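# Adjust the case latch hook so the lid seals

## Task

Screw the case latch's hook, which starts out wrongly set, in or out until closing the latch draws the lid down onto its gasket hard enough to seal, yet the lever still shuts with no more than a firm push. At the end the case must be latched with the hook tip caught behind the keeper's rim, and this must hold without the robot holding anything in place. Then release everything and move the arms away.

## Robot and tools

Robot: two Kinova Gen3 seven-joint arms, named left_arm and right_arm, each with a Robotiq 2F-85 parallel gripper. The names are labels only and do not mean sides of a picture. left_arm stands on the +y side. Root links in the scene frame: left_arm at (+0.024, +0.305, 0) m, quat_wxyz (+0.996, 0, 0, -0.085); right_arm at (-0.054, -0.288, 0) m, quat_wxyz (+0.996, 0, 0, +0.089).

Scene frame: origin on the table top midway between the arms, +x out over the table, +z up. Gripper frame: fingers point along +z and the pads close along y. The reported hand point is the spot between the pads when they are shut. Closed fingertips reach about 19 mm past it, open ones about 6 mm. Closing also pushes the tips about 13 mm farther from the wrist, so leave that clearance above surfaces. Printed hand positions can be off, more so at long reach.

Tool execute_actions, argument actions: a list holding one action, one wait, or nothing. An empty list [] only reports the state. An action is {"rows": [...], "steps": n} with n from 1 to 15 (default 15). Each step lasts 1/30 s. Each row is used for one step, and the last row repeats if rows run out. A wait is {"steps": n} with n up to 300, counted from the previous result, with reply time included. Optional pictures (true/false) sets whether camera images come back; they come by default. A refused call does not move anything.

Row layout: one flat list of 18 numbers covering both arms, always all 18. The first 9 are left_arm: seven joint targets, then gripper position, then gripper speed. The next 9 are the same for right_arm. Joint numbers are absolute target angles in radians, in the same column order as the Joint positions line: waist, shoulder, upper arm roll, elbow, forearm roll, wrist pitch, wrist roll. Stated ranges: waist, upper arm roll, forearm roll and wrist roll -69.115 to 69.115; shoulder -2.250 to 2.250; elbow -2.580 to 2.580; wrist pitch -2.100 to 2.100. True ends can differ by up to 0.013 rad. A target more than 0.013 rad beyond an end, and farther out than the current angle, gets the call refused. Targets between the true end and that margin are clipped to the end, and the result then says "joint sent to its limit".

The gripper position is an absolute opening on a -1 to +1 scale. +1 is fully open at 85 mm, 0 is about 41 mm, about -0.8 is where the pads touch, and -1 closes until something blocks the fingers. Gripper speed is also -1 to +1: roughly 20 mm/s at -1, 85 at 0, 150 at +1. There is no force setting. A full close squeezes about 190 to 235 N per pad. For a gentler grip, open first, then command a position just under the object's width; each extra millimetre adds force. To keep a gripper unchanged, repeat its previous two numbers, because a 0 is a real command. Once stopped, the fingers move only when the position changes by 0.01 or more, but they re-close by themselves if the object yields, the grip weakens or the object slips away. position_measured_pct is about 50 - 50 x position: 0 means fully open. Stopping short with a reading below 90 means something is held or blocking. A reading near 90 or above means the pads met on nothing or on something very thin.

Motion: joint speed and acceleration are limited and an arm's joints move in step. Each step's target is kept within 0.304 rad of the measured angle for the first four joints and 0.266 rad for the last three. It is also scaled back if it would move the hand more than 70 mm. Large moves may not be finished when the result arrives. Between calls the arms keep heading for the last row sent until they settle, or until a step is HELD.

Result lines: state line `left_arm: …` | `right_arm: …` with end_effector_position (m) and end_effector_quat_wxyz in the scene frame. Joint positions (rad) and Joint velocities (rad/s), one block per arm. Joint torques in the same order, with offset and noise. "joint command not followed" means a clearance check changed or blocked some joint targets; the rest of the row still ran. HELD marks steps where the row was partly or wholly not sent. MOTOR HOT warns at 60 °C. At 75 °C an OVER-TEMPERATURE FAULT lets that arm sag, so don't hold loads needlessly. TORQUE FAULT: contact torque reaching the load limit (48.6 N m for the first four joints, 30.6 N m for the last three, held weight included) freezes that arm for 10 s and drops the rest of the call.

zoom_image: camera (cam_head_left, cam_head_right, cam_high, cam_low, cam_left_wrist or cam_right_wrist) and region [x0, y0, x1, y1] in pixels of that camera's latest 504x504 image, top-left at (0, 0), at most 504 by 504. It moves nothing. read_manual(section="licences") returns only licence texts. finished_scene(scene) ends and grades the current scene and cannot be undone. Replying without any tool call ends everything.

Avoid: knocking or pushing anything off the table, drops, slips, slams and hard shoves. Don't let the arms collide or press on each other. Don't leave the lid or lever held by the robot at the end. Open the grippers and back away before finishing.

Each tool is called after "Emit:" as name([rows], argument=value, ...), one row to a line, values as JSON.

## Session

I'll start by looking at the scene.

Emit:
execute_actions(actions=[])

Scene clock: 0.00 s of 9600.00 s.
left_arm: end_effector_position=(+0.6171, +0.4737, +0.3429) position_measured_pct=0.0 end_effector_quat_wxyz=(+0.118, +0.010, +0.978, -0.170) | right_arm: end_effector_position=(+0.3438, -0.5320, +0.1816) position_measured_pct=0.0 end_effector_quat_wxyz=(+0.471, +0.862, +0.185, +0.014)
Joint positions: left_arm=[-0.766  0.716  0.196  0.788  0.284  1.583  1.11 ] | right_arm=[-0.707  1.082  1.352  2.24  -0.754  0.155 -0.403]
Joint velocities: left_arm=[-0.     0.001 -0.     0.    -0.     0.     0.   ] | right_arm=[ 0.    -0.     0.001 -0.     0.    -0.    -0.   ]
Joint torques (N m, as the joint torque sensors report them, + toward a larger angle): no reading

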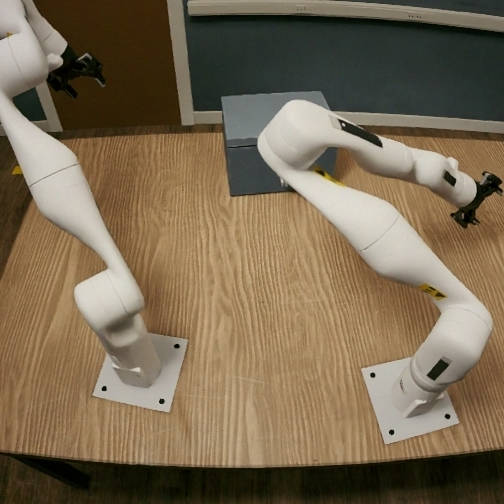

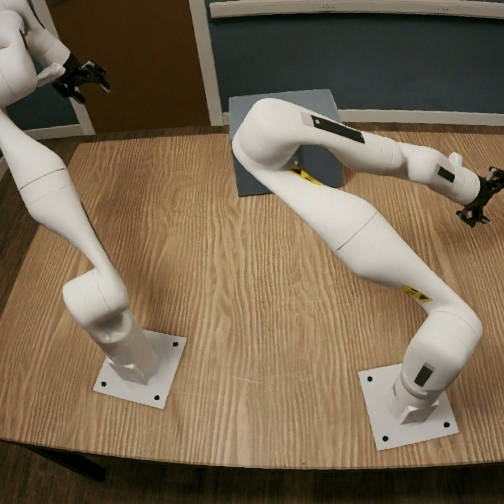

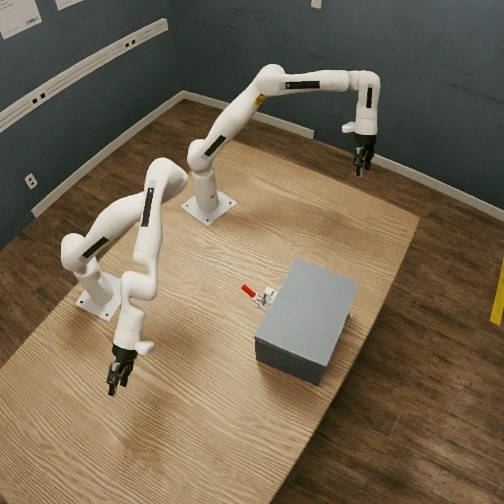

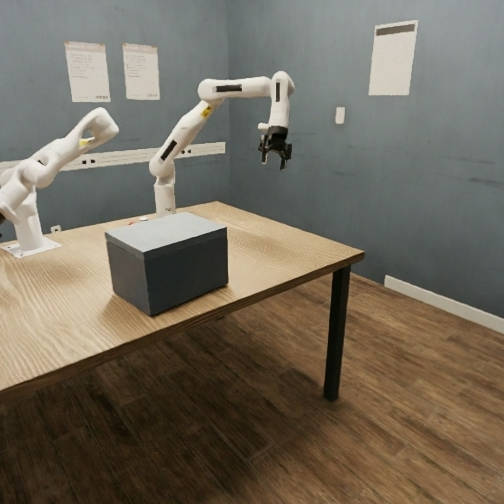

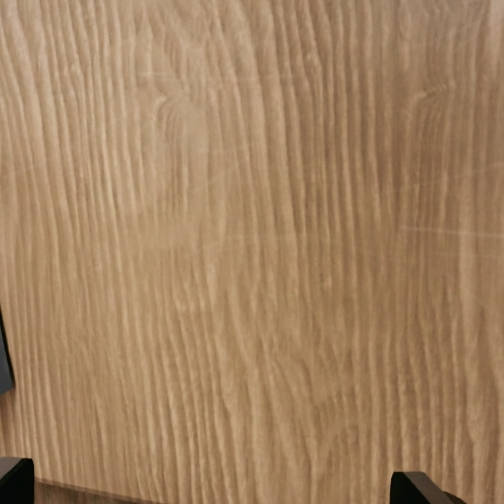

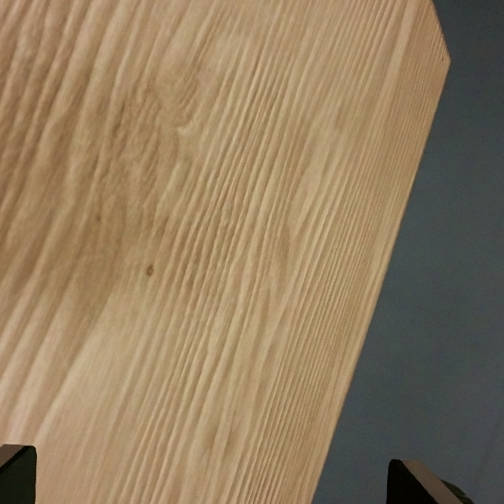

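Emit:
zoom_image(camera="cam_high", region=[220, 260, 310, 350])

Emit:
zoom_image(camera="cam_head_left", region=[200, 80, 360, 220])

Region (220, 260, 310, 350) of cam_high's 504x504 image, scaled by 5.600, with more detail than that image has.

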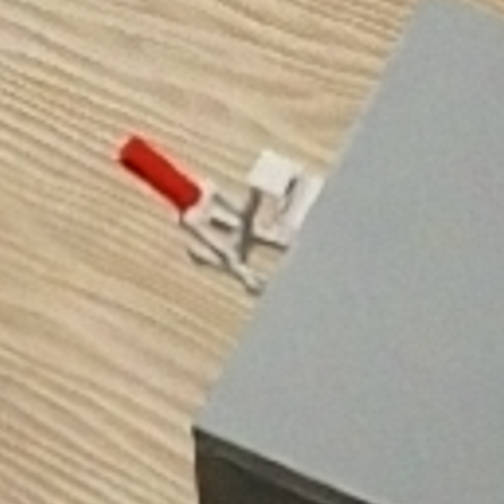

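Region (200, 80, 360, 220) of cam_head_left's 504x504 image, scaled by 3.150, with more detail than that image has; it fills the top 441 rows of this view, and the rest is white.

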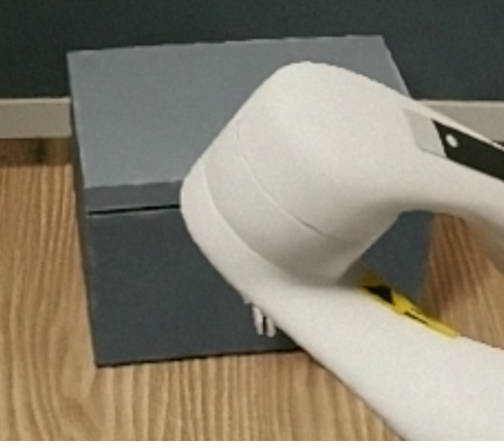

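Emit:
execute_actions([
  {"rows": [[-0.3,0.4,0.1,1.4,0.14,1.1,0.0,1,0, 0.0,0.3,1.3,1.8,-0.4,0.3,-0.9,1,0]], "steps": 15},
], pictures=false)

Emit:
execute_actions([
  {"steps": 20},
], pictures=false)

Emit:
execute_actions([
  {"rows": [[0.315,-0.04,0,2.04,0,0.6,-1.571,1,0, 0.25,0.0,0,2.0,0,0.6,-1.571,1,0]], "steps": 15},
], pictures=false)

Emit:
execute_actions([
  {"steps": 45},
])

Scene clock: 60.50 s of 9600.00 s.
left_arm: end_effector_position=(+0.6154, +0.3368, +0.3567) position_measured_pct=0.0 end_effector_quat_wxyz=(+0.161, +0.257, +0.951, -0.052) | right_arm: end_effector_position=(+0.4060, -0.6197, +0.2570) position_measured_pct=0.0 end_effector_quat_wxyz=(+0.404, +0.904, +0.040, +0.132)
Joint positions: left_arm=[-0.461  0.488  0.127  1.11   0.18   1.302  0.83 ] | right_arm=[-0.404  0.779  1.315  1.964 -0.525  0.256 -0.663]
Joint velocities: left_arm=[ 0.595 -0.328 -0.093  0.893 -0.146 -0.737 -0.786] | right_arm=[ 0.647 -0.649 -0.038 -0.42   0.318  0.112 -0.566]
Joint torques (N m, as the joint torque sensors report them, + toward a larger angle): left_arm=[ -1.21 -17.72   0.14  -9.05   0.85  -0.96   0.22] | right_arm=[ -0.37 -13.16   7.4   -6.23  -0.12  -1.84   0.16]
Steps of this call (steps 1 to 1800: nothing new was sent; steps 1801 to 1815: all 15 steps of this action). Readings (joint positions | what the end effector reports):
1801: left_arm=[-0.765 0.715 0.195 0.790 0.284 1.582 1.109] | right_arm=[-0.705 1.080 1.351 2.239 -0.753 0.156 -0.403] | left_arm position_measured_pct=0.0 | right_arm position_measured_pct=0.0
1802: left_arm=[-0.759 0.708 0.192 0.796 0.281 1.577 1.105] | right_arm=[-0.698 1.073 1.350 2.234 -0.749 0.159 -0.407] | left_arm position_measured_pct=0.0 | right_arm position_measured_pct=0.0
1804: left_arm=[-0.729 0.679 0.182 0.824 0.268 1.554 1.082] | right_arm=[-0.667 1.042 1.345 2.207 -0.726 0.172 -0.430] | left_arm position_measured_pct=0.0 | right_arm position_measured_pct=0.0
1808: left_arm=[-0.626 0.586 0.157 0.923 0.226 1.465 0.993] | right_arm=[-0.562 0.938 1.329 2.103 -0.635 0.215 -0.522] | left_arm position_measured_pct=0.0 | right_arm position_measured_pct=0.0
1815: the state above

Scene clock: 61.17 s of 9600.00 s.
left_arm: end_effector_position=(+0.5727, +0.2641, +0.3043) position_measured_pct=0.0 end_effector_quat_wxyz=(+0.146, +0.641, +0.753, +0.023) | right_arm: end_effector_position=(+0.2962, -0.7812, +0.4021) position_measured_pct=0.0 end_effector_quat_wxyz=(+0.360, +0.859, -0.230, +0.283)
Joint positions: left_arm=[-0.301  0.401  0.1    1.399  0.14   1.101  0.069] | right_arm=[-0.047  0.361  1.302  1.816 -0.412  0.295 -0.876]
Joint velocities: left_arm=[ 0.015 -0.008 -0.003  0.021 -0.003 -0.013 -0.962] | right_arm=[ 0.411 -0.54   0.003 -0.149  0.117  0.037 -0.219]
Joint torques (N m, as the joint torque sensors report them, + toward a larger angle): left_arm=[ -0.46 -17.2    0.35  -9.27   0.77  -0.84   0.56] | right_arm=[ -0.74  -7.88   2.22 -10.36   0.06  -2.2    0.36]
Steps of this call (steps 1 to 20: the robot went on to your last target). Readings (joint positions | what the end effector reports):
1: left_arm=[-0.442 0.477 0.124 1.140 0.175 1.278 0.803] | right_arm=[-0.383 0.758 1.313 1.951 -0.514 0.259 -0.681] | left_arm position_measured_pct=0.0 | right_arm position_measured_pct=0.0
2: left_arm=[-0.424 0.467 0.121 1.171 0.171 1.255 0.775] | right_arm=[-0.362 0.736 1.312 1.939 -0.505 0.262 -0.698] | left_arm position_measured_pct=0.0 | right_arm position_measured_pct=0.0
4: left_arm=[-0.389 0.449 0.115 1.233 0.162 1.212 0.711] | right_arm=[-0.320 0.695 1.310 1.918 -0.490 0.268 -0.729] | left_arm position_measured_pct=0.0 | right_arm position_measured_pct=0.0
8: left_arm=[-0.337 0.421 0.107 1.335 0.149 1.144 0.551] | right_arm=[-0.241 0.613 1.308 1.886 -0.465 0.276 -0.775] | left_arm position_measured_pct=0.0 | right_arm position_measured_pct=0.0
20: the state above

Scene clock: 61.67 s of 9600.00 s.
left_arm: end_effector_position=(+0.5002, +0.1605, +0.3500) position_measured_pct=0.0 end_effector_quat_wxyz=(+0.182, +0.832, +0.497, +0.167) | right_arm: end_effector_position=(+0.2277, -0.6982, +0.3223) position_measured_pct=0.0 end_effector_quat_wxyz=(+0.181, +0.900, -0.310, +0.248)
Joint positions: left_arm=[ 0.034  0.103  0.026  1.726  0.036  0.814 -0.284] | right_arm=[ 0.184  0.083  0.969  1.951 -0.124  0.522 -1.194]
Joint velocities: left_arm=[ 0.784 -0.449 -0.081  0.782 -0.118 -0.662 -0.691] | right_arm=[ 0.296 -0.371 -1.029  0.235  0.595  0.376 -0.905]
Joint torques (N m, as the joint torque sensors report them, + toward a larger angle): left_arm=[ -0.57 -10.79  -0.07  -8.83   0.35  -1.4    0.05] | right_arm=[ -1.53  -5.69  -0.36 -10.96  -0.43  -2.09  -0.04]
Steps of this call (steps 1 to 15: all 15 steps of this action). Readings (joint positions | what the end effector reports):
1: left_arm=[-0.300 0.400 0.100 1.400 0.140 1.100 0.040] | right_arm=[-0.032 0.344 1.301 1.812 -0.408 0.297 -0.884] | left_arm position_measured_pct=0.0 | right_arm position_measured_pct=0.0
2: left_arm=[-0.293 0.394 0.097 1.406 0.137 1.095 0.016] | right_arm=[-0.015 0.325 1.297 1.811 -0.402 0.300 -0.894] | left_arm position_measured_pct=0.0 | right_arm position_measured_pct=0.0
4: left_arm=[-0.264 0.365 0.088 1.433 0.126 1.073 -0.026] | right_arm=[0.020 0.287 1.277 1.821 -0.376 0.321 -0.925] | left_arm position_measured_pct=0.0 | right_arm position_measured_pct=0.0
8: left_arm=[-0.154 0.256 0.058 1.539 0.081 0.979 -0.119] | right_arm=[0.088 0.203 1.183 1.876 -0.294 0.403 -1.005] | left_arm position_measured_pct=0.0 | right_arm position_measured_pct=0.0
15: the state above

Scene clock: 63.17 s of 9600.00 s.
left_arm: end_effector_position=(+0.3928, +0.0833, +0.3077) position_measured_pct=0.0 end_effector_quat_wxyz=(+0.064, +0.935, -0.231, +0.260) | right_arm: end_effector_position=(+0.3897, -0.3449, +0.3080) position_measured_pct=0.0 end_effector_quat_wxyz=(+0.010, +0.963, -0.035, +0.267)
Joint positions: left_arm=[ 0.315 -0.04   0.     2.04  -0.     0.6   -1.571] | right_arm=[ 0.25   0.     0.     2.    -0.     0.6   -1.571]
Joint velocities: left_arm=[-0.     0.001  0.    -0.    -0.    -0.    -0.002] | right_arm=[ 0.002 -0.001 -0.002 -0.     0.001  0.    -0.   ]
Joint torques (N m, as the joint torque sensors report them, + toward a larger angle): left_arm=[-0.47 -9.67  0.54 -9.7   0.19 -1.76 -0.32] | right_arm=[-0.18 -9.7  -0.44 -9.76 -0.36 -1.35  0.3 ]
Steps of this call (steps 1 to 45: the robot went on to your last target). Readings (joint positions | what the end effector reports):
1: left_arm=[0.059 0.089 0.024 1.752 0.033 0.792 -0.306] | right_arm=[0.194 0.071 0.935 1.958 -0.106 0.534 -1.224] | left_arm position_measured_pct=0.0 | right_arm position_measured_pct=0.0
2: left_arm=[0.084 0.076 0.021 1.778 0.029 0.773 -0.329] | right_arm=[0.201 0.061 0.900 1.965 -0.090 0.544 -1.254] | left_arm position_measured_pct=0.0 | right_arm position_measured_pct=0.0
4: left_arm=[0.131 0.052 0.017 1.831 0.023 0.737 -0.379] | right_arm=[0.214 0.046 0.834 1.974 -0.065 0.559 -1.312] | left_arm position_measured_pct=0.0 | right_arm position_measured_pct=0.0
8: left_arm=[0.222 0.006 0.009 1.935 0.012 0.669 -0.514] | right_arm=[0.229 0.026 0.710 1.986 -0.036 0.577 -1.414] | left_arm position_measured_pct=0.0 | right_arm position_measured_pct=0.0
45: the state above

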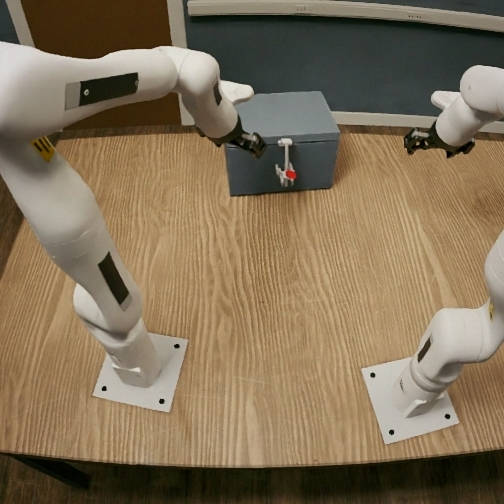

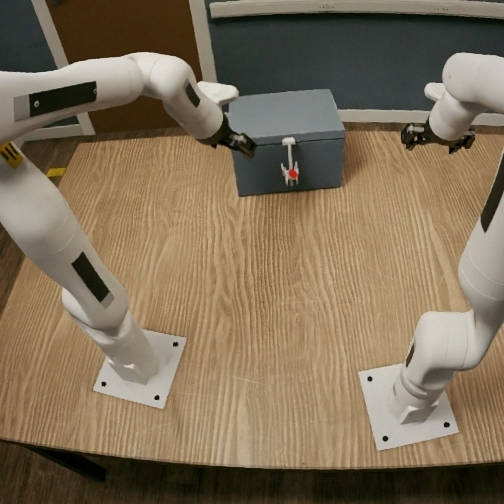

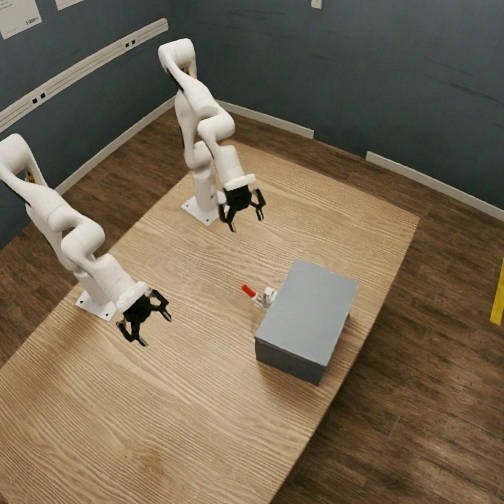

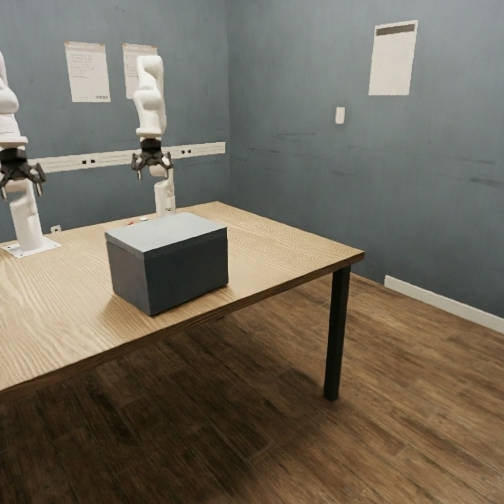

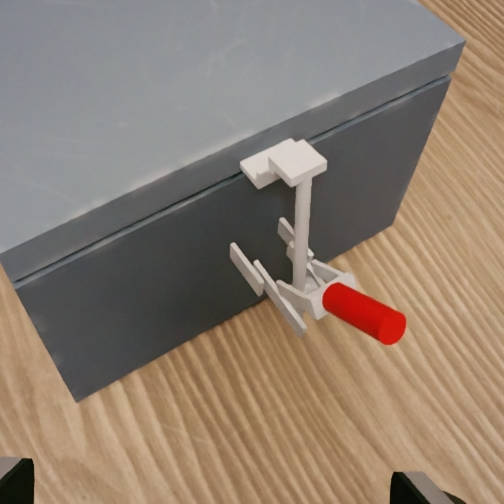

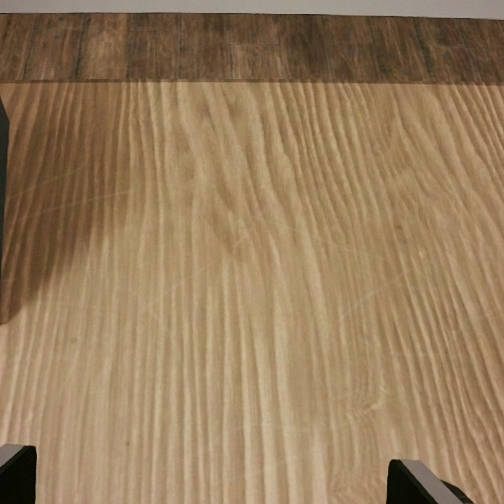

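Emit:
zoom_image(camera="cam_left_wrist", region=[200, 120, 430, 350])

Emit:
zoom_image(camera="cam_head_left", region=[250, 120, 330, 200])

Region (200, 120, 430, 350) of cam_left_wrist's 504x504 image, scaled by 2.191.

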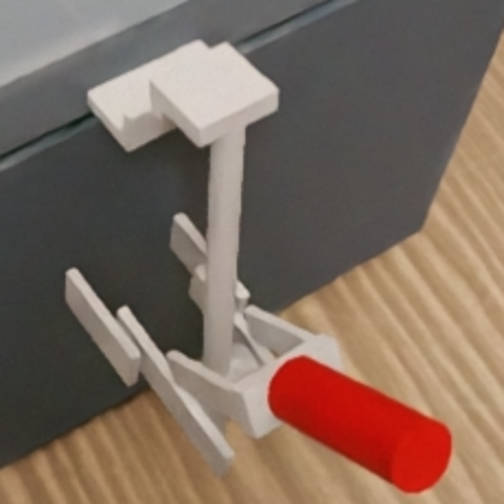

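Region (250, 120, 330, 200) of cam_head_left's 504x504 image, scaled by 6.300, with more detail than that image has.

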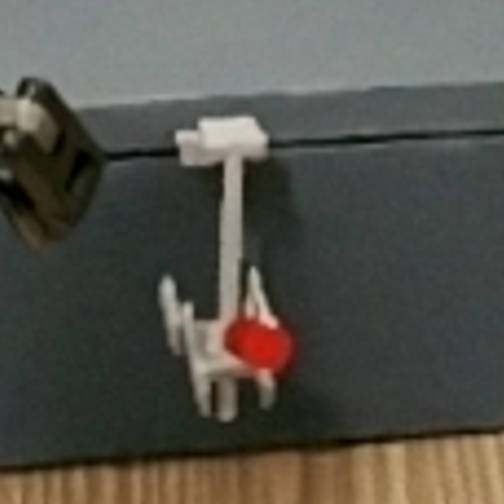

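Emit:
execute_actions([
  {"rows": [[0.315,-0.04,0,2.04,0,0.6,-1.571,1,0, 0.683,1.274,0,1.288,-1.215,1.643,1.028,1,0]], "steps": 15},
], pictures=false)

Emit:
execute_actions([
  {"steps": 70},
])

Scene clock: 123.67 s of 9600.00 s.
left_arm: end_effector_position=(+0.3928, +0.0833, +0.3077) position_measured_pct=0.0 end_effector_quat_wxyz=(+0.064, +0.935, -0.231, +0.260) | right_arm: end_effector_position=(+0.4405, -0.4361, +0.2482) position_measured_pct=0.0 end_effector_quat_wxyz=(-0.097, +0.978, -0.119, +0.143)
Joint positions: left_arm=[ 0.315 -0.04   0.     2.04   0.     0.6   -1.571] | right_arm=[ 0.579  0.39   0.     1.618 -0.332  0.933 -1.239]
Joint velocities: left_arm=[-0.    -0.001  0.001 -0.    -0.001 -0.    -0.   ] | right_arm=[ 0.549  1.157  0.006 -1.153 -1.007  1.006  1.009]
Joint torques (N m, as the joint torque sensors report them, + toward a larger angle): left_arm=[-0.2  -8.89  0.13 -9.66  0.48 -1.72 -0.07] | right_arm=[ -1.53 -14.6   -0.78  -8.77  -0.64  -0.55   0.39]
Steps of this call (steps 1 to 15: the robot went on to your last target; steps 16 to 1800: nothing new was sent; steps 1801 to 1815: all 15 steps of this action). Readings (joint positions | what the end effector reports):
1801: left_arm=[0.315 -0.040 0.000 2.040 -0.000 0.600 -1.571] | right_arm=[0.252 0.002 -0.000 1.999 -0.001 0.601 -1.570] | left_arm position_measured_pct=0.0 | right_arm position_measured_pct=0.0
1802: left_arm=[0.315 -0.040 -0.000 2.040 -0.000 0.600 -1.571] | right_arm=[0.259 0.009 -0.001 1.993 -0.005 0.606 -1.566] | left_arm position_measured_pct=0.0 | right_arm position_measured_pct=0.0
1804: left_arm=[0.315 -0.040 0.000 2.040 0.000 0.600 -1.571] | right_arm=[0.290 0.039 -0.002 1.966 -0.029 0.629 -1.543] | left_arm position_measured_pct=0.0 | right_arm position_measured_pct=0.0
1808: left_arm=[0.315 -0.040 0.000 2.040 0.000 0.600 -1.571] | right_arm=[0.404 0.153 -0.001 1.854 -0.126 0.726 -1.446] | left_arm position_measured_pct=0.0 | right_arm position_measured_pct=0.0
1815: the state above

Scene clock: 126.00 s of 9600.00 s.
left_arm: end_effector_position=(+0.3928, +0.0833, +0.3077) position_measured_pct=0.0 end_effector_quat_wxyz=(+0.064, +0.935, -0.231, +0.260) | right_arm: end_effector_position=(+0.4878, -0.2830, +0.1042) position_measured_pct=0.0 end_effector_quat_wxyz=(-0.426, +0.573, +0.486, +0.504)
Joint positions: left_arm=[ 0.315 -0.04   0.     2.04   0.     0.6   -1.571] | right_arm=[ 0.683  1.274 -0.     1.288 -1.215  1.643  1.028]
Joint velocities: left_arm=[-0.001 -0.    -0.001  0.     0.     0.001  0.001] | right_arm=[ 0.001  0.     0.    -0.    -0.001 -0.001  0.003]
Joint torques (N m, as the joint torque sensors report them, + toward a larger angle): left_arm=[-0.25 -9.29 -0.24 -9.43  0.15 -1.75  0.08] | right_arm=[  0.13 -23.62  -2.22  -4.57  -1.75   2.45  -0.01]
Steps of this call (steps 1 to 70: the robot went on to your last target). Readings (joint positions | what the end effector reports):
1: left_arm=[0.315 -0.040 0.000 2.040 -0.000 0.600 -1.571] | right_arm=[0.596 0.429 0.001 1.579 -0.366 0.967 -1.205] | left_arm position_measured_pct=0.0 | right_arm position_measured_pct=0.0
2: left_arm=[0.315 -0.040 0.000 2.040 -0.000 0.600 -1.571] | right_arm=[0.611 0.469 0.001 1.539 -0.401 1.002 -1.170] | left_arm position_measured_pct=0.0 | right_arm position_measured_pct=0.0
4: left_arm=[0.315 -0.040 0.000 2.040 0.000 0.600 -1.571] | right_arm=[0.636 0.548 0.001 1.465 -0.471 1.071 -1.100] | left_arm position_measured_pct=0.0 | right_arm position_measured_pct=0.0
8: left_arm=[0.315 -0.040 0.000 2.040 0.000 0.600 -1.571] | right_arm=[0.663 0.695 0.001 1.363 -0.603 1.202 -0.968] | left_arm position_measured_pct=0.0 | right_arm position_measured_pct=0.0
70: the state above

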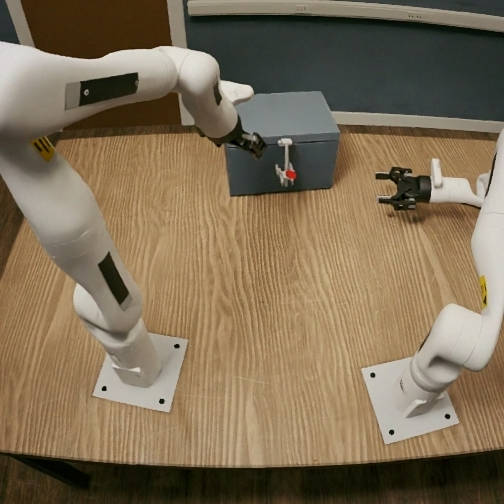

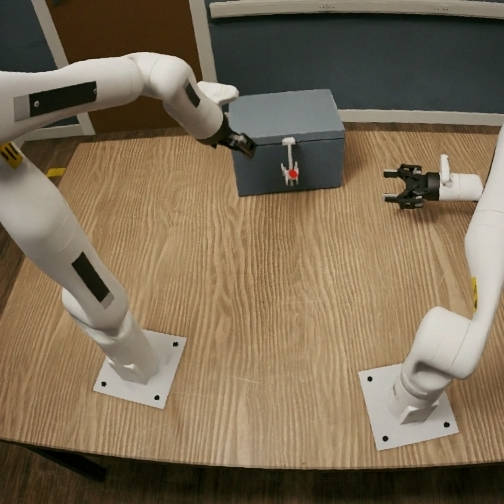

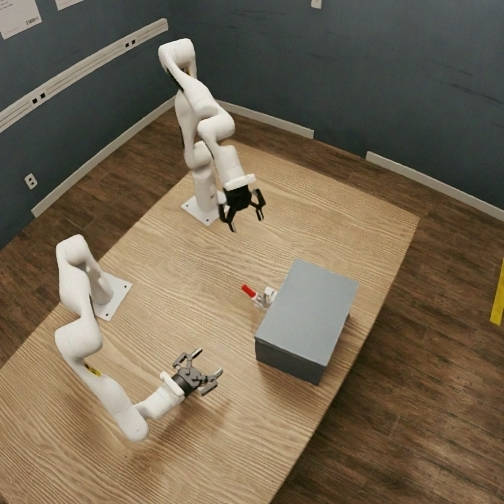

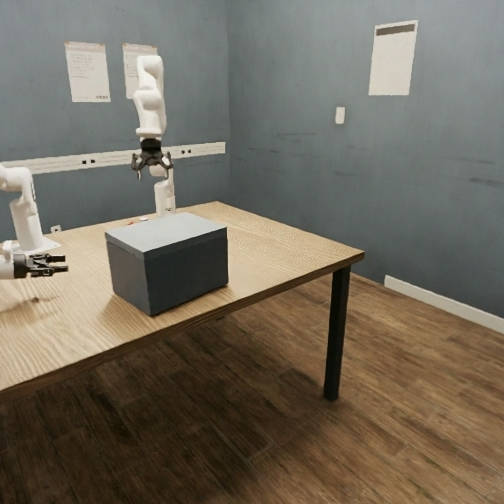

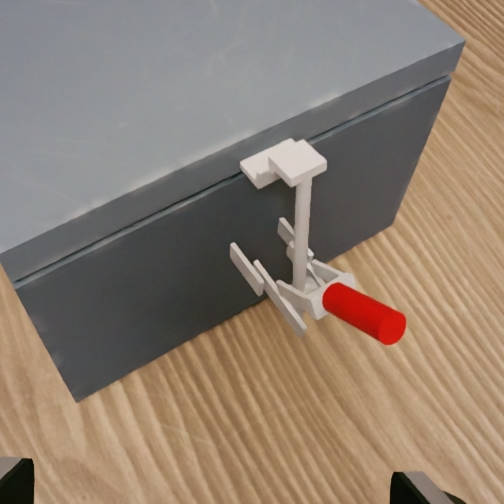

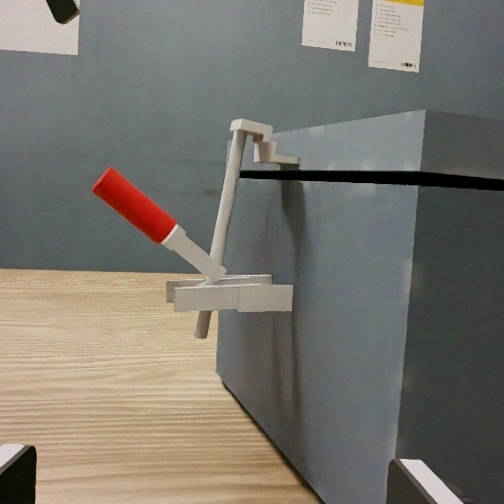

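Emit:
zoom_image(camera="cam_right_wrist", region=[80, 100, 330, 350])

Emit:
zoom_image(camera="cam_right_wrist", region=[210, 100, 320, 200])

Region (80, 100, 330, 350) of cam_right_wrist's 504x504 image, scaled by 2.016.

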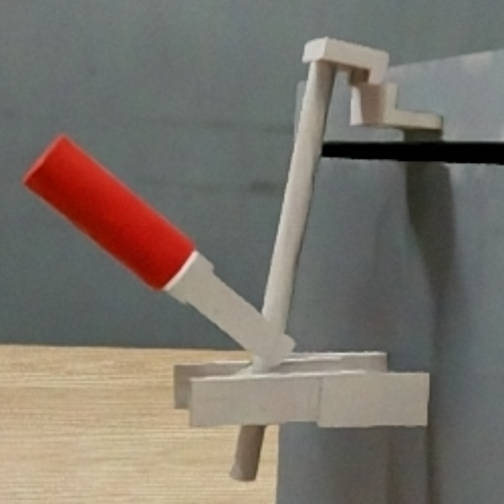

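Region (210, 100, 320, 200) of cam_right_wrist's 504x504 image, scaled by 4.582; it fills the top 458 rows of this view, and the rest is white.

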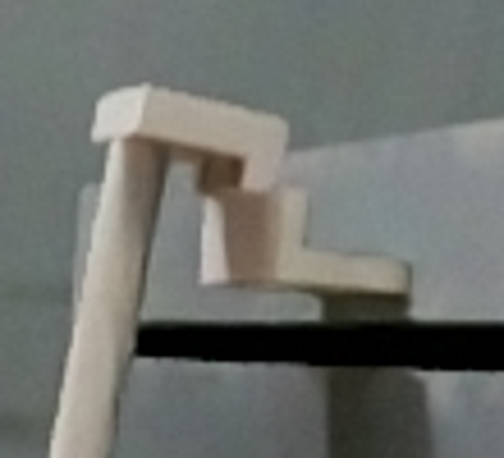

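Emit:
execute_actions([
  {"rows": [[0.642,0.460,0,1.575,-0.421,0.891,-0.422,0.3,0, 0.423,1.303,0,1.169,-1.292,1.786,-0.640,1,0]], "steps": 15},
], pictures=false)

Emit:
execute_actions([
  {"steps": 45},
])

Scene clock: 186.50 s of 9600.00 s.
left_arm: end_effector_position=(+0.4333, -0.0127, +0.2564) position_measured_pct=33.7 end_effector_quat_wxyz=(-0.042, +0.940, -0.281, +0.188) | right_arm: end_effector_position=(+0.4923, -0.1620, +0.1459) position_measured_pct=0.0 end_effector_quat_wxyz=(-0.589, +0.564, +0.433, +0.385)
Joint positions: left_arm=[ 0.587  0.343  0.     1.676 -0.325  0.843 -1.212] | right_arm=[ 0.45   1.3   -0.001  1.181 -1.285  1.772  0.604]
Joint velocities: left_arm=[ 0.365  0.787  0.011 -0.715 -0.693  0.337  1.209] | right_arm=[-0.207  0.022  0.003 -0.096 -0.061  0.116 -1.216]
Joint torques (N m, as the joint torque sensors report them, + toward a larger angle): left_arm=[ -0.6  -18.73  -0.42  -8.5   -0.26  -0.69   0.44] | right_arm=[  2.07 -23.85  -2.31  -4.6   -1.87   2.57   0.17]
Steps of this call (steps 1 to 30: the robot went on to your last target; steps 31 to 1800: nothing new was sent; steps 1801 to 1815: all 15 steps of this action). Readings (joint positions | what the end effector reports):
1801: left_arm=[0.317 -0.038 -0.000 2.039 -0.001 0.601 -1.570] | right_arm=[0.682 1.274 0.000 1.287 -1.215 1.644 1.027] | left_arm position_measured_pct=0.0 | right_arm position_measured_pct=0.0
1802: left_arm=[0.325 -0.031 -0.001 2.033 -0.005 0.605 -1.566] | right_arm=[0.675 1.275 0.002 1.285 -1.216 1.646 1.022] | left_arm position_measured_pct=0.4 | right_arm position_measured_pct=0.0
1804: left_arm=[0.356 -0.001 -0.002 2.006 -0.028 0.629 -1.543] | right_arm=[0.646 1.279 0.003 1.272 -1.224 1.661 0.995] | left_arm position_measured_pct=4.8 | right_arm position_measured_pct=0.0
1808: left_arm=[0.464 0.118 -0.000 1.890 -0.129 0.726 -1.442] | right_arm=[0.554 1.289 0.000 1.230 -1.252 1.712 0.883] | left_arm position_measured_pct=15.9 | right_arm position_measured_pct=0.0
1815: the state above

Scene clock: 188.00 s of 9600.00 s.
left_arm: end_effector_position=(+0.4525, -0.0382, +0.2358) position_measured_pct=34.9 end_effector_quat_wxyz=(-0.010, +0.977, +0.052, +0.205) | right_arm: end_effector_position=(+0.4902, -0.1480, +0.1496) position_measured_pct=0.0 end_effector_quat_wxyz=(+0.706, -0.706, -0.037, +0.038)
Joint positions: left_arm=[ 0.642  0.46   0.     1.575 -0.421  0.891 -0.422] | right_arm=[ 0.423  1.303 -0.     1.169 -1.292  1.786 -0.64 ]
Joint velocities: left_arm=[ 0.     0.001  0.001 -0.    -0.     0.     0.001] | right_arm=[-0.002  0.001 -0.     0.    -0.    -0.    -0.   ]
Joint torques (N m, as the joint torque sensors report them, + toward a larger angle): left_arm=[  0.02 -17.96  -0.14  -8.82  -0.61  -0.93   0.06] | right_arm=[ -0.11 -24.58  -2.37  -4.51  -2.01   2.33   0.3 ]
Steps of this call (steps 1 to 45: the robot went on to your last target). Readings (joint positions | what the end effector reports):
1: left_arm=[0.598 0.367 0.000 1.654 -0.347 0.854 -1.172] | right_arm=[0.444 1.300 -0.001 1.178 -1.287 1.776 0.563] | left_arm position_measured_pct=34.5 | right_arm position_measured_pct=0.0
2: left_arm=[0.607 0.386 0.001 1.636 -0.364 0.862 -1.131] | right_arm=[0.439 1.301 -0.001 1.176 -1.288 1.778 0.523] | left_arm position_measured_pct=34.5 | right_arm position_measured_pct=0.0
4: left_arm=[0.621 0.415 0.001 1.611 -0.389 0.875 -1.050] | right_arm=[0.433 1.302 -0.000 1.173 -1.290 1.782 0.441] | left_arm position_measured_pct=34.9 | right_arm position_measured_pct=0.0
8: left_arm=[0.634 0.444 0.000 1.586 -0.412 0.886 -0.887] | right_arm=[0.426 1.302 -0.000 1.170 -1.291 1.785 0.279] | left_arm position_measured_pct=34.9 | right_arm position_measured_pct=0.0
45: the state above

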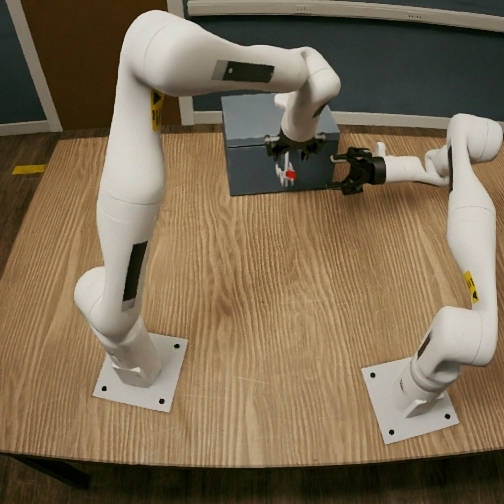

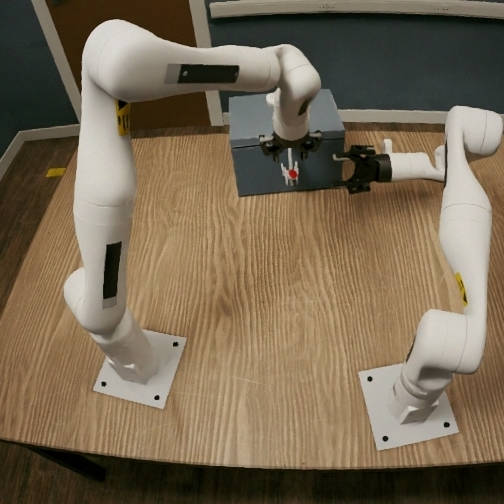

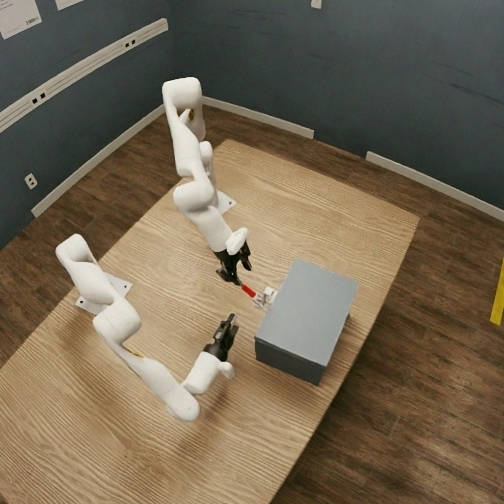

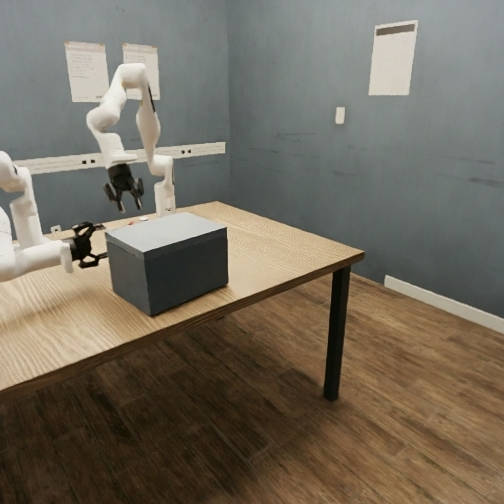

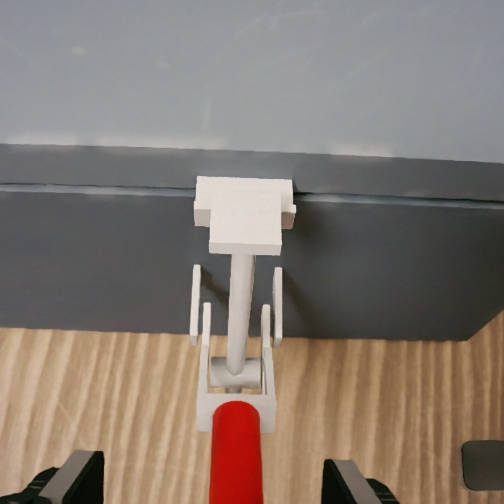

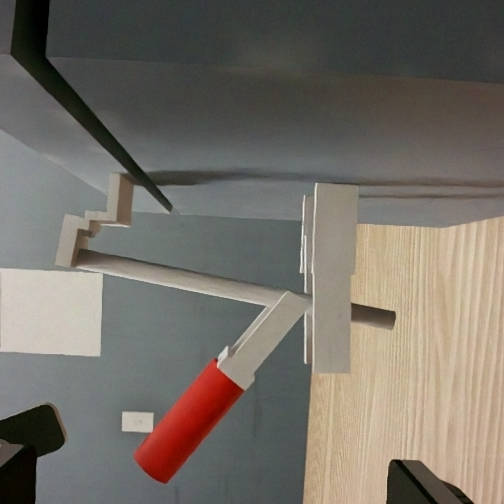

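Emit:
zoom_image(camera="cam_right_wrist", region=[40, 150, 200, 310])

Emit:
zoom_image(camera="cam_right_wrist", region=[200, 170, 420, 390])

Emit:
zoom_image(camera="cam_left_wrist", region=[160, 240, 320, 440])

Region (40, 150, 200, 310) of cam_right_wrist's 504x504 image, scaled by 3.150.

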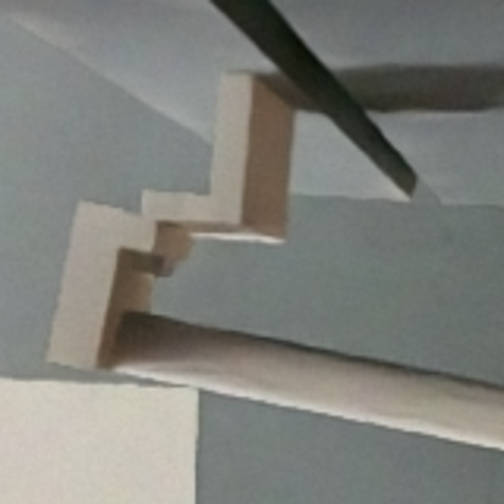

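Region (200, 170, 420, 390) of cam_right_wrist's 504x504 image, scaled by 2.291.

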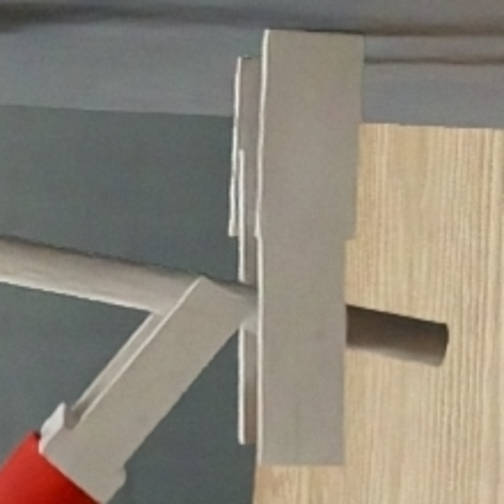

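Region (160, 240, 320, 440) of cam_left_wrist's 504x504 image, scaled by 2.520; it fills the left 403 columns of this view, and the rest is white.

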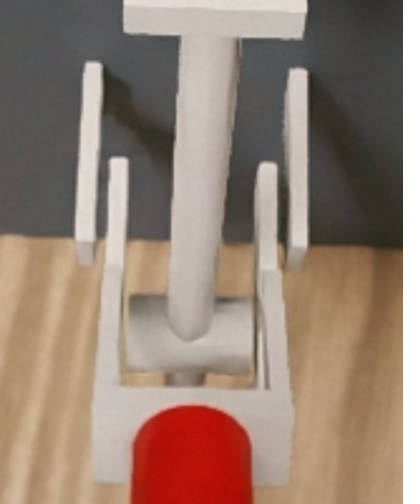

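Emit:
zoom_image(camera="cam_left_wrist", region=[180, 150, 310, 280])

Region (180, 150, 310, 280) of cam_left_wrist's 504x504 image, scaled by 3.877.

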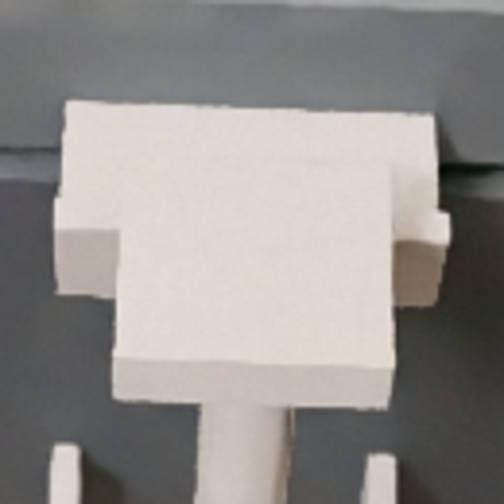

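Emit:
execute_actions([
  {"rows": [[0.446,0.659,0,1.0565,-0.119,1.297,-0.824,0.1,0, 0.423,1.303,0,1.169,-1.292,1.786,-0.640,1,0]], "steps": 15},
], pictures=false)

Emit:
execute_actions([
  {"steps": 25},
])

Scene clock: 248.50 s of 9600.00 s.
left_arm: end_effector_position=(+0.5140, -0.0313, +0.2448) position_measured_pct=45.2 end_effector_quat_wxyz=(-0.015, +0.994, +0.067, +0.084) | right_arm: end_effector_position=(+0.4902, -0.1480, +0.1496) position_measured_pct=0.0 end_effector_quat_wxyz=(+0.706, -0.706, -0.037, +0.038)
Joint positions: left_arm=[ 0.46   0.646 -0.001  1.147 -0.138  1.241 -0.77 ] | right_arm=[ 0.423  1.303 -0.     1.169 -1.292  1.786 -0.64 ]
Joint velocities: left_arm=[-0.166  0.16  -0.001 -0.862  0.289  0.568 -0.559] | right_arm=[ 0. -0. -0.  0.  0.  0.  0.]
Joint torques (N m, as the joint torque sensors report them, + toward a larger angle): left_arm=[  0.67 -21.95   0.28  -8.24   0.09  -0.64   0.23] | right_arm=[ -0.24 -24.43  -2.37  -5.    -1.93   2.41   0.44]
Steps of this call (steps 1 to 15: the robot went on to your last target; steps 16 to 1800: nothing new was sent; steps 1801 to 1815: all 15 steps of this action). Readings (joint positions | what the end effector reports):
1801: left_arm=[0.641 0.461 0.000 1.574 -0.420 0.892 -0.423] | right_arm=[0.423 1.303 -0.000 1.169 -1.292 1.786 -0.640] | left_arm position_measured_pct=34.9 | right_arm position_measured_pct=0.0
1802: left_arm=[0.636 0.465 0.001 1.568 -0.416 0.896 -0.427] | right_arm=[0.423 1.303 -0.000 1.169 -1.292 1.786 -0.640] | left_arm position_measured_pct=35.3 | right_arm position_measured_pct=0.0
1804: left_arm=[0.617 0.485 0.002 1.540 -0.392 0.920 -0.450] | right_arm=[0.423 1.303 -0.000 1.169 -1.292 1.786 -0.640] | left_arm position_measured_pct=39.7 | right_arm position_measured_pct=0.0
1808: left_arm=[0.542 0.562 0.001 1.418 -0.287 1.027 -0.557] | right_arm=[0.423 1.303 -0.000 1.169 -1.292 1.786 -0.640] | left_arm position_measured_pct=44.8 | right_arm position_measured_pct=0.0
1815: the state above

Scene clock: 249.33 s of 9600.00 s.
left_arm: end_effector_position=(+0.5278, -0.0376, +0.2655) position_measured_pct=45.2 end_effector_quat_wxyz=(-0.005, +0.995, +0.053, +0.087) | right_arm: end_effector_position=(+0.4902, -0.1480, +0.1496) position_measured_pct=0.0 end_effector_quat_wxyz=(+0.706, -0.706, -0.037, +0.038)
Joint positions: left_arm=[ 0.446  0.659 -0.     1.057 -0.119  1.297 -0.824] | right_arm=[ 0.423  1.303 -0.     1.169 -1.292  1.786 -0.64 ]
Joint velocities: left_arm=[ 0.001 -0.    -0.    -0.    -0.001  0.001  0.   ] | right_arm=[ 0.002  0.    -0.     0.     0.     0.     0.   ]
Joint torques (N m, as the joint torque sensors report them, + toward a larger angle): left_arm=[ -0.19 -21.76   0.22  -9.4    0.02  -0.63  -0.14] | right_arm=[ -0.17 -24.33  -2.43  -4.92  -1.99   2.26   0.45]
Steps of this call (steps 1 to 25: the robot went on to your last target). Readings (joint positions | what the end effector reports):
1: left_arm=[0.455 0.650 -0.001 1.120 -0.129 1.258 -0.787] | right_arm=[0.423 1.303 -0.000 1.169 -1.292 1.786 -0.640] | left_arm position_measured_pct=45.2 | right_arm position_measured_pct=0.0
2: left_arm=[0.452 0.653 -0.001 1.098 -0.124 1.272 -0.801] | right_arm=[0.423 1.303 -0.000 1.169 -1.292 1.786 -0.640] | left_arm position_measured_pct=45.2 | right_arm position_measured_pct=0.0
4: left_arm=[0.449 0.655 -0.001 1.070 -0.120 1.290 -0.818] | right_arm=[0.423 1.303 -0.000 1.169 -1.292 1.786 -0.640] | left_arm position_measured_pct=45.2 | right_arm position_measured_pct=0.0
8: left_arm=[0.447 0.657 -0.000 1.058 -0.119 1.297 -0.824] | right_arm=[0.423 1.303 -0.000 1.169 -1.292 1.786 -0.640] | left_arm position_measured_pct=45.2 | right_arm position_measured_pct=0.0
25: the state above

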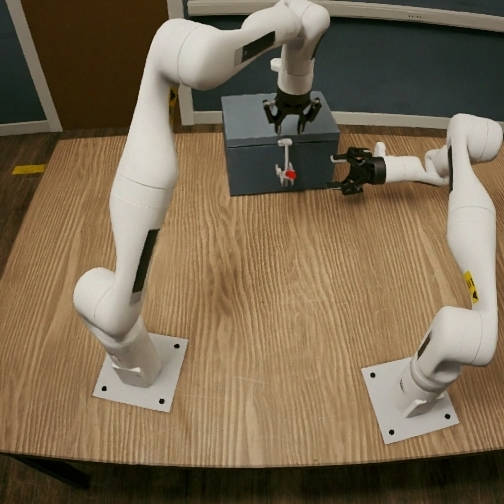

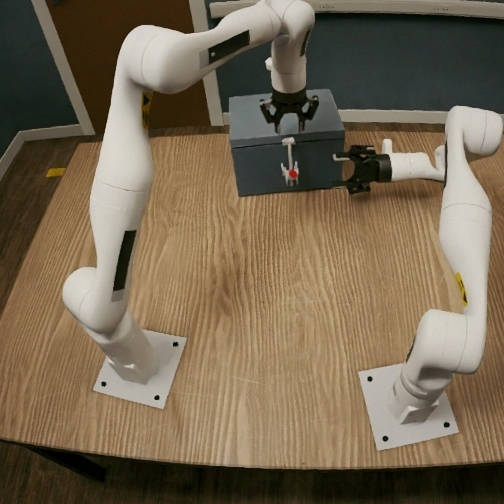

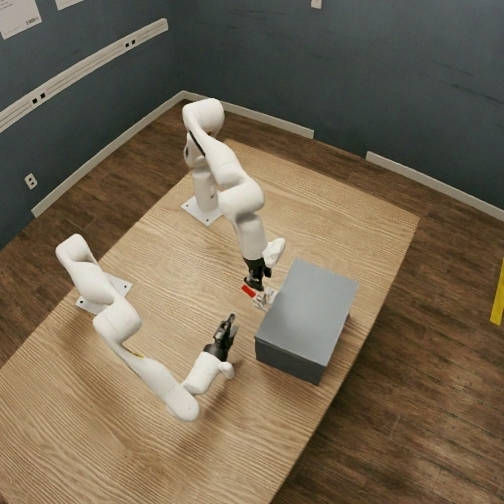

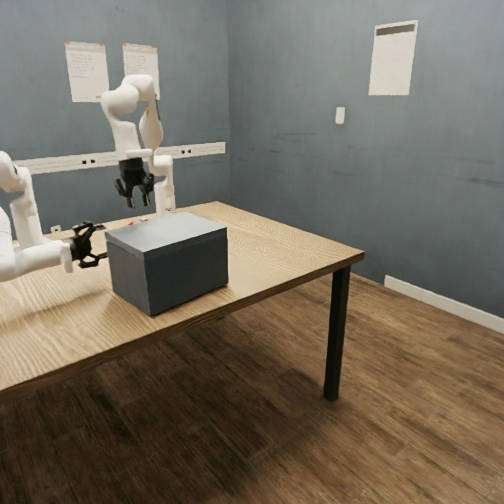

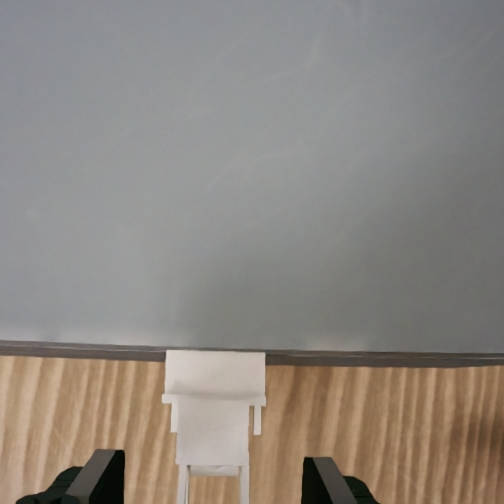

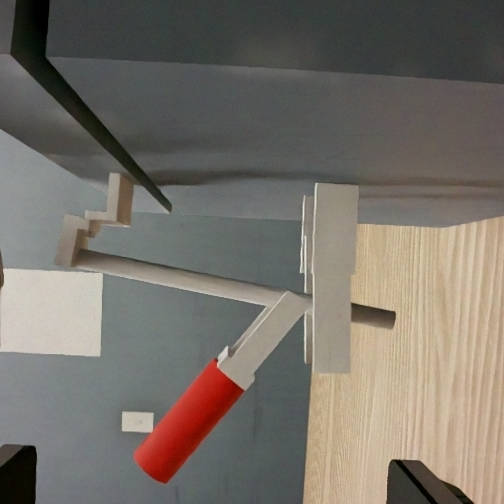

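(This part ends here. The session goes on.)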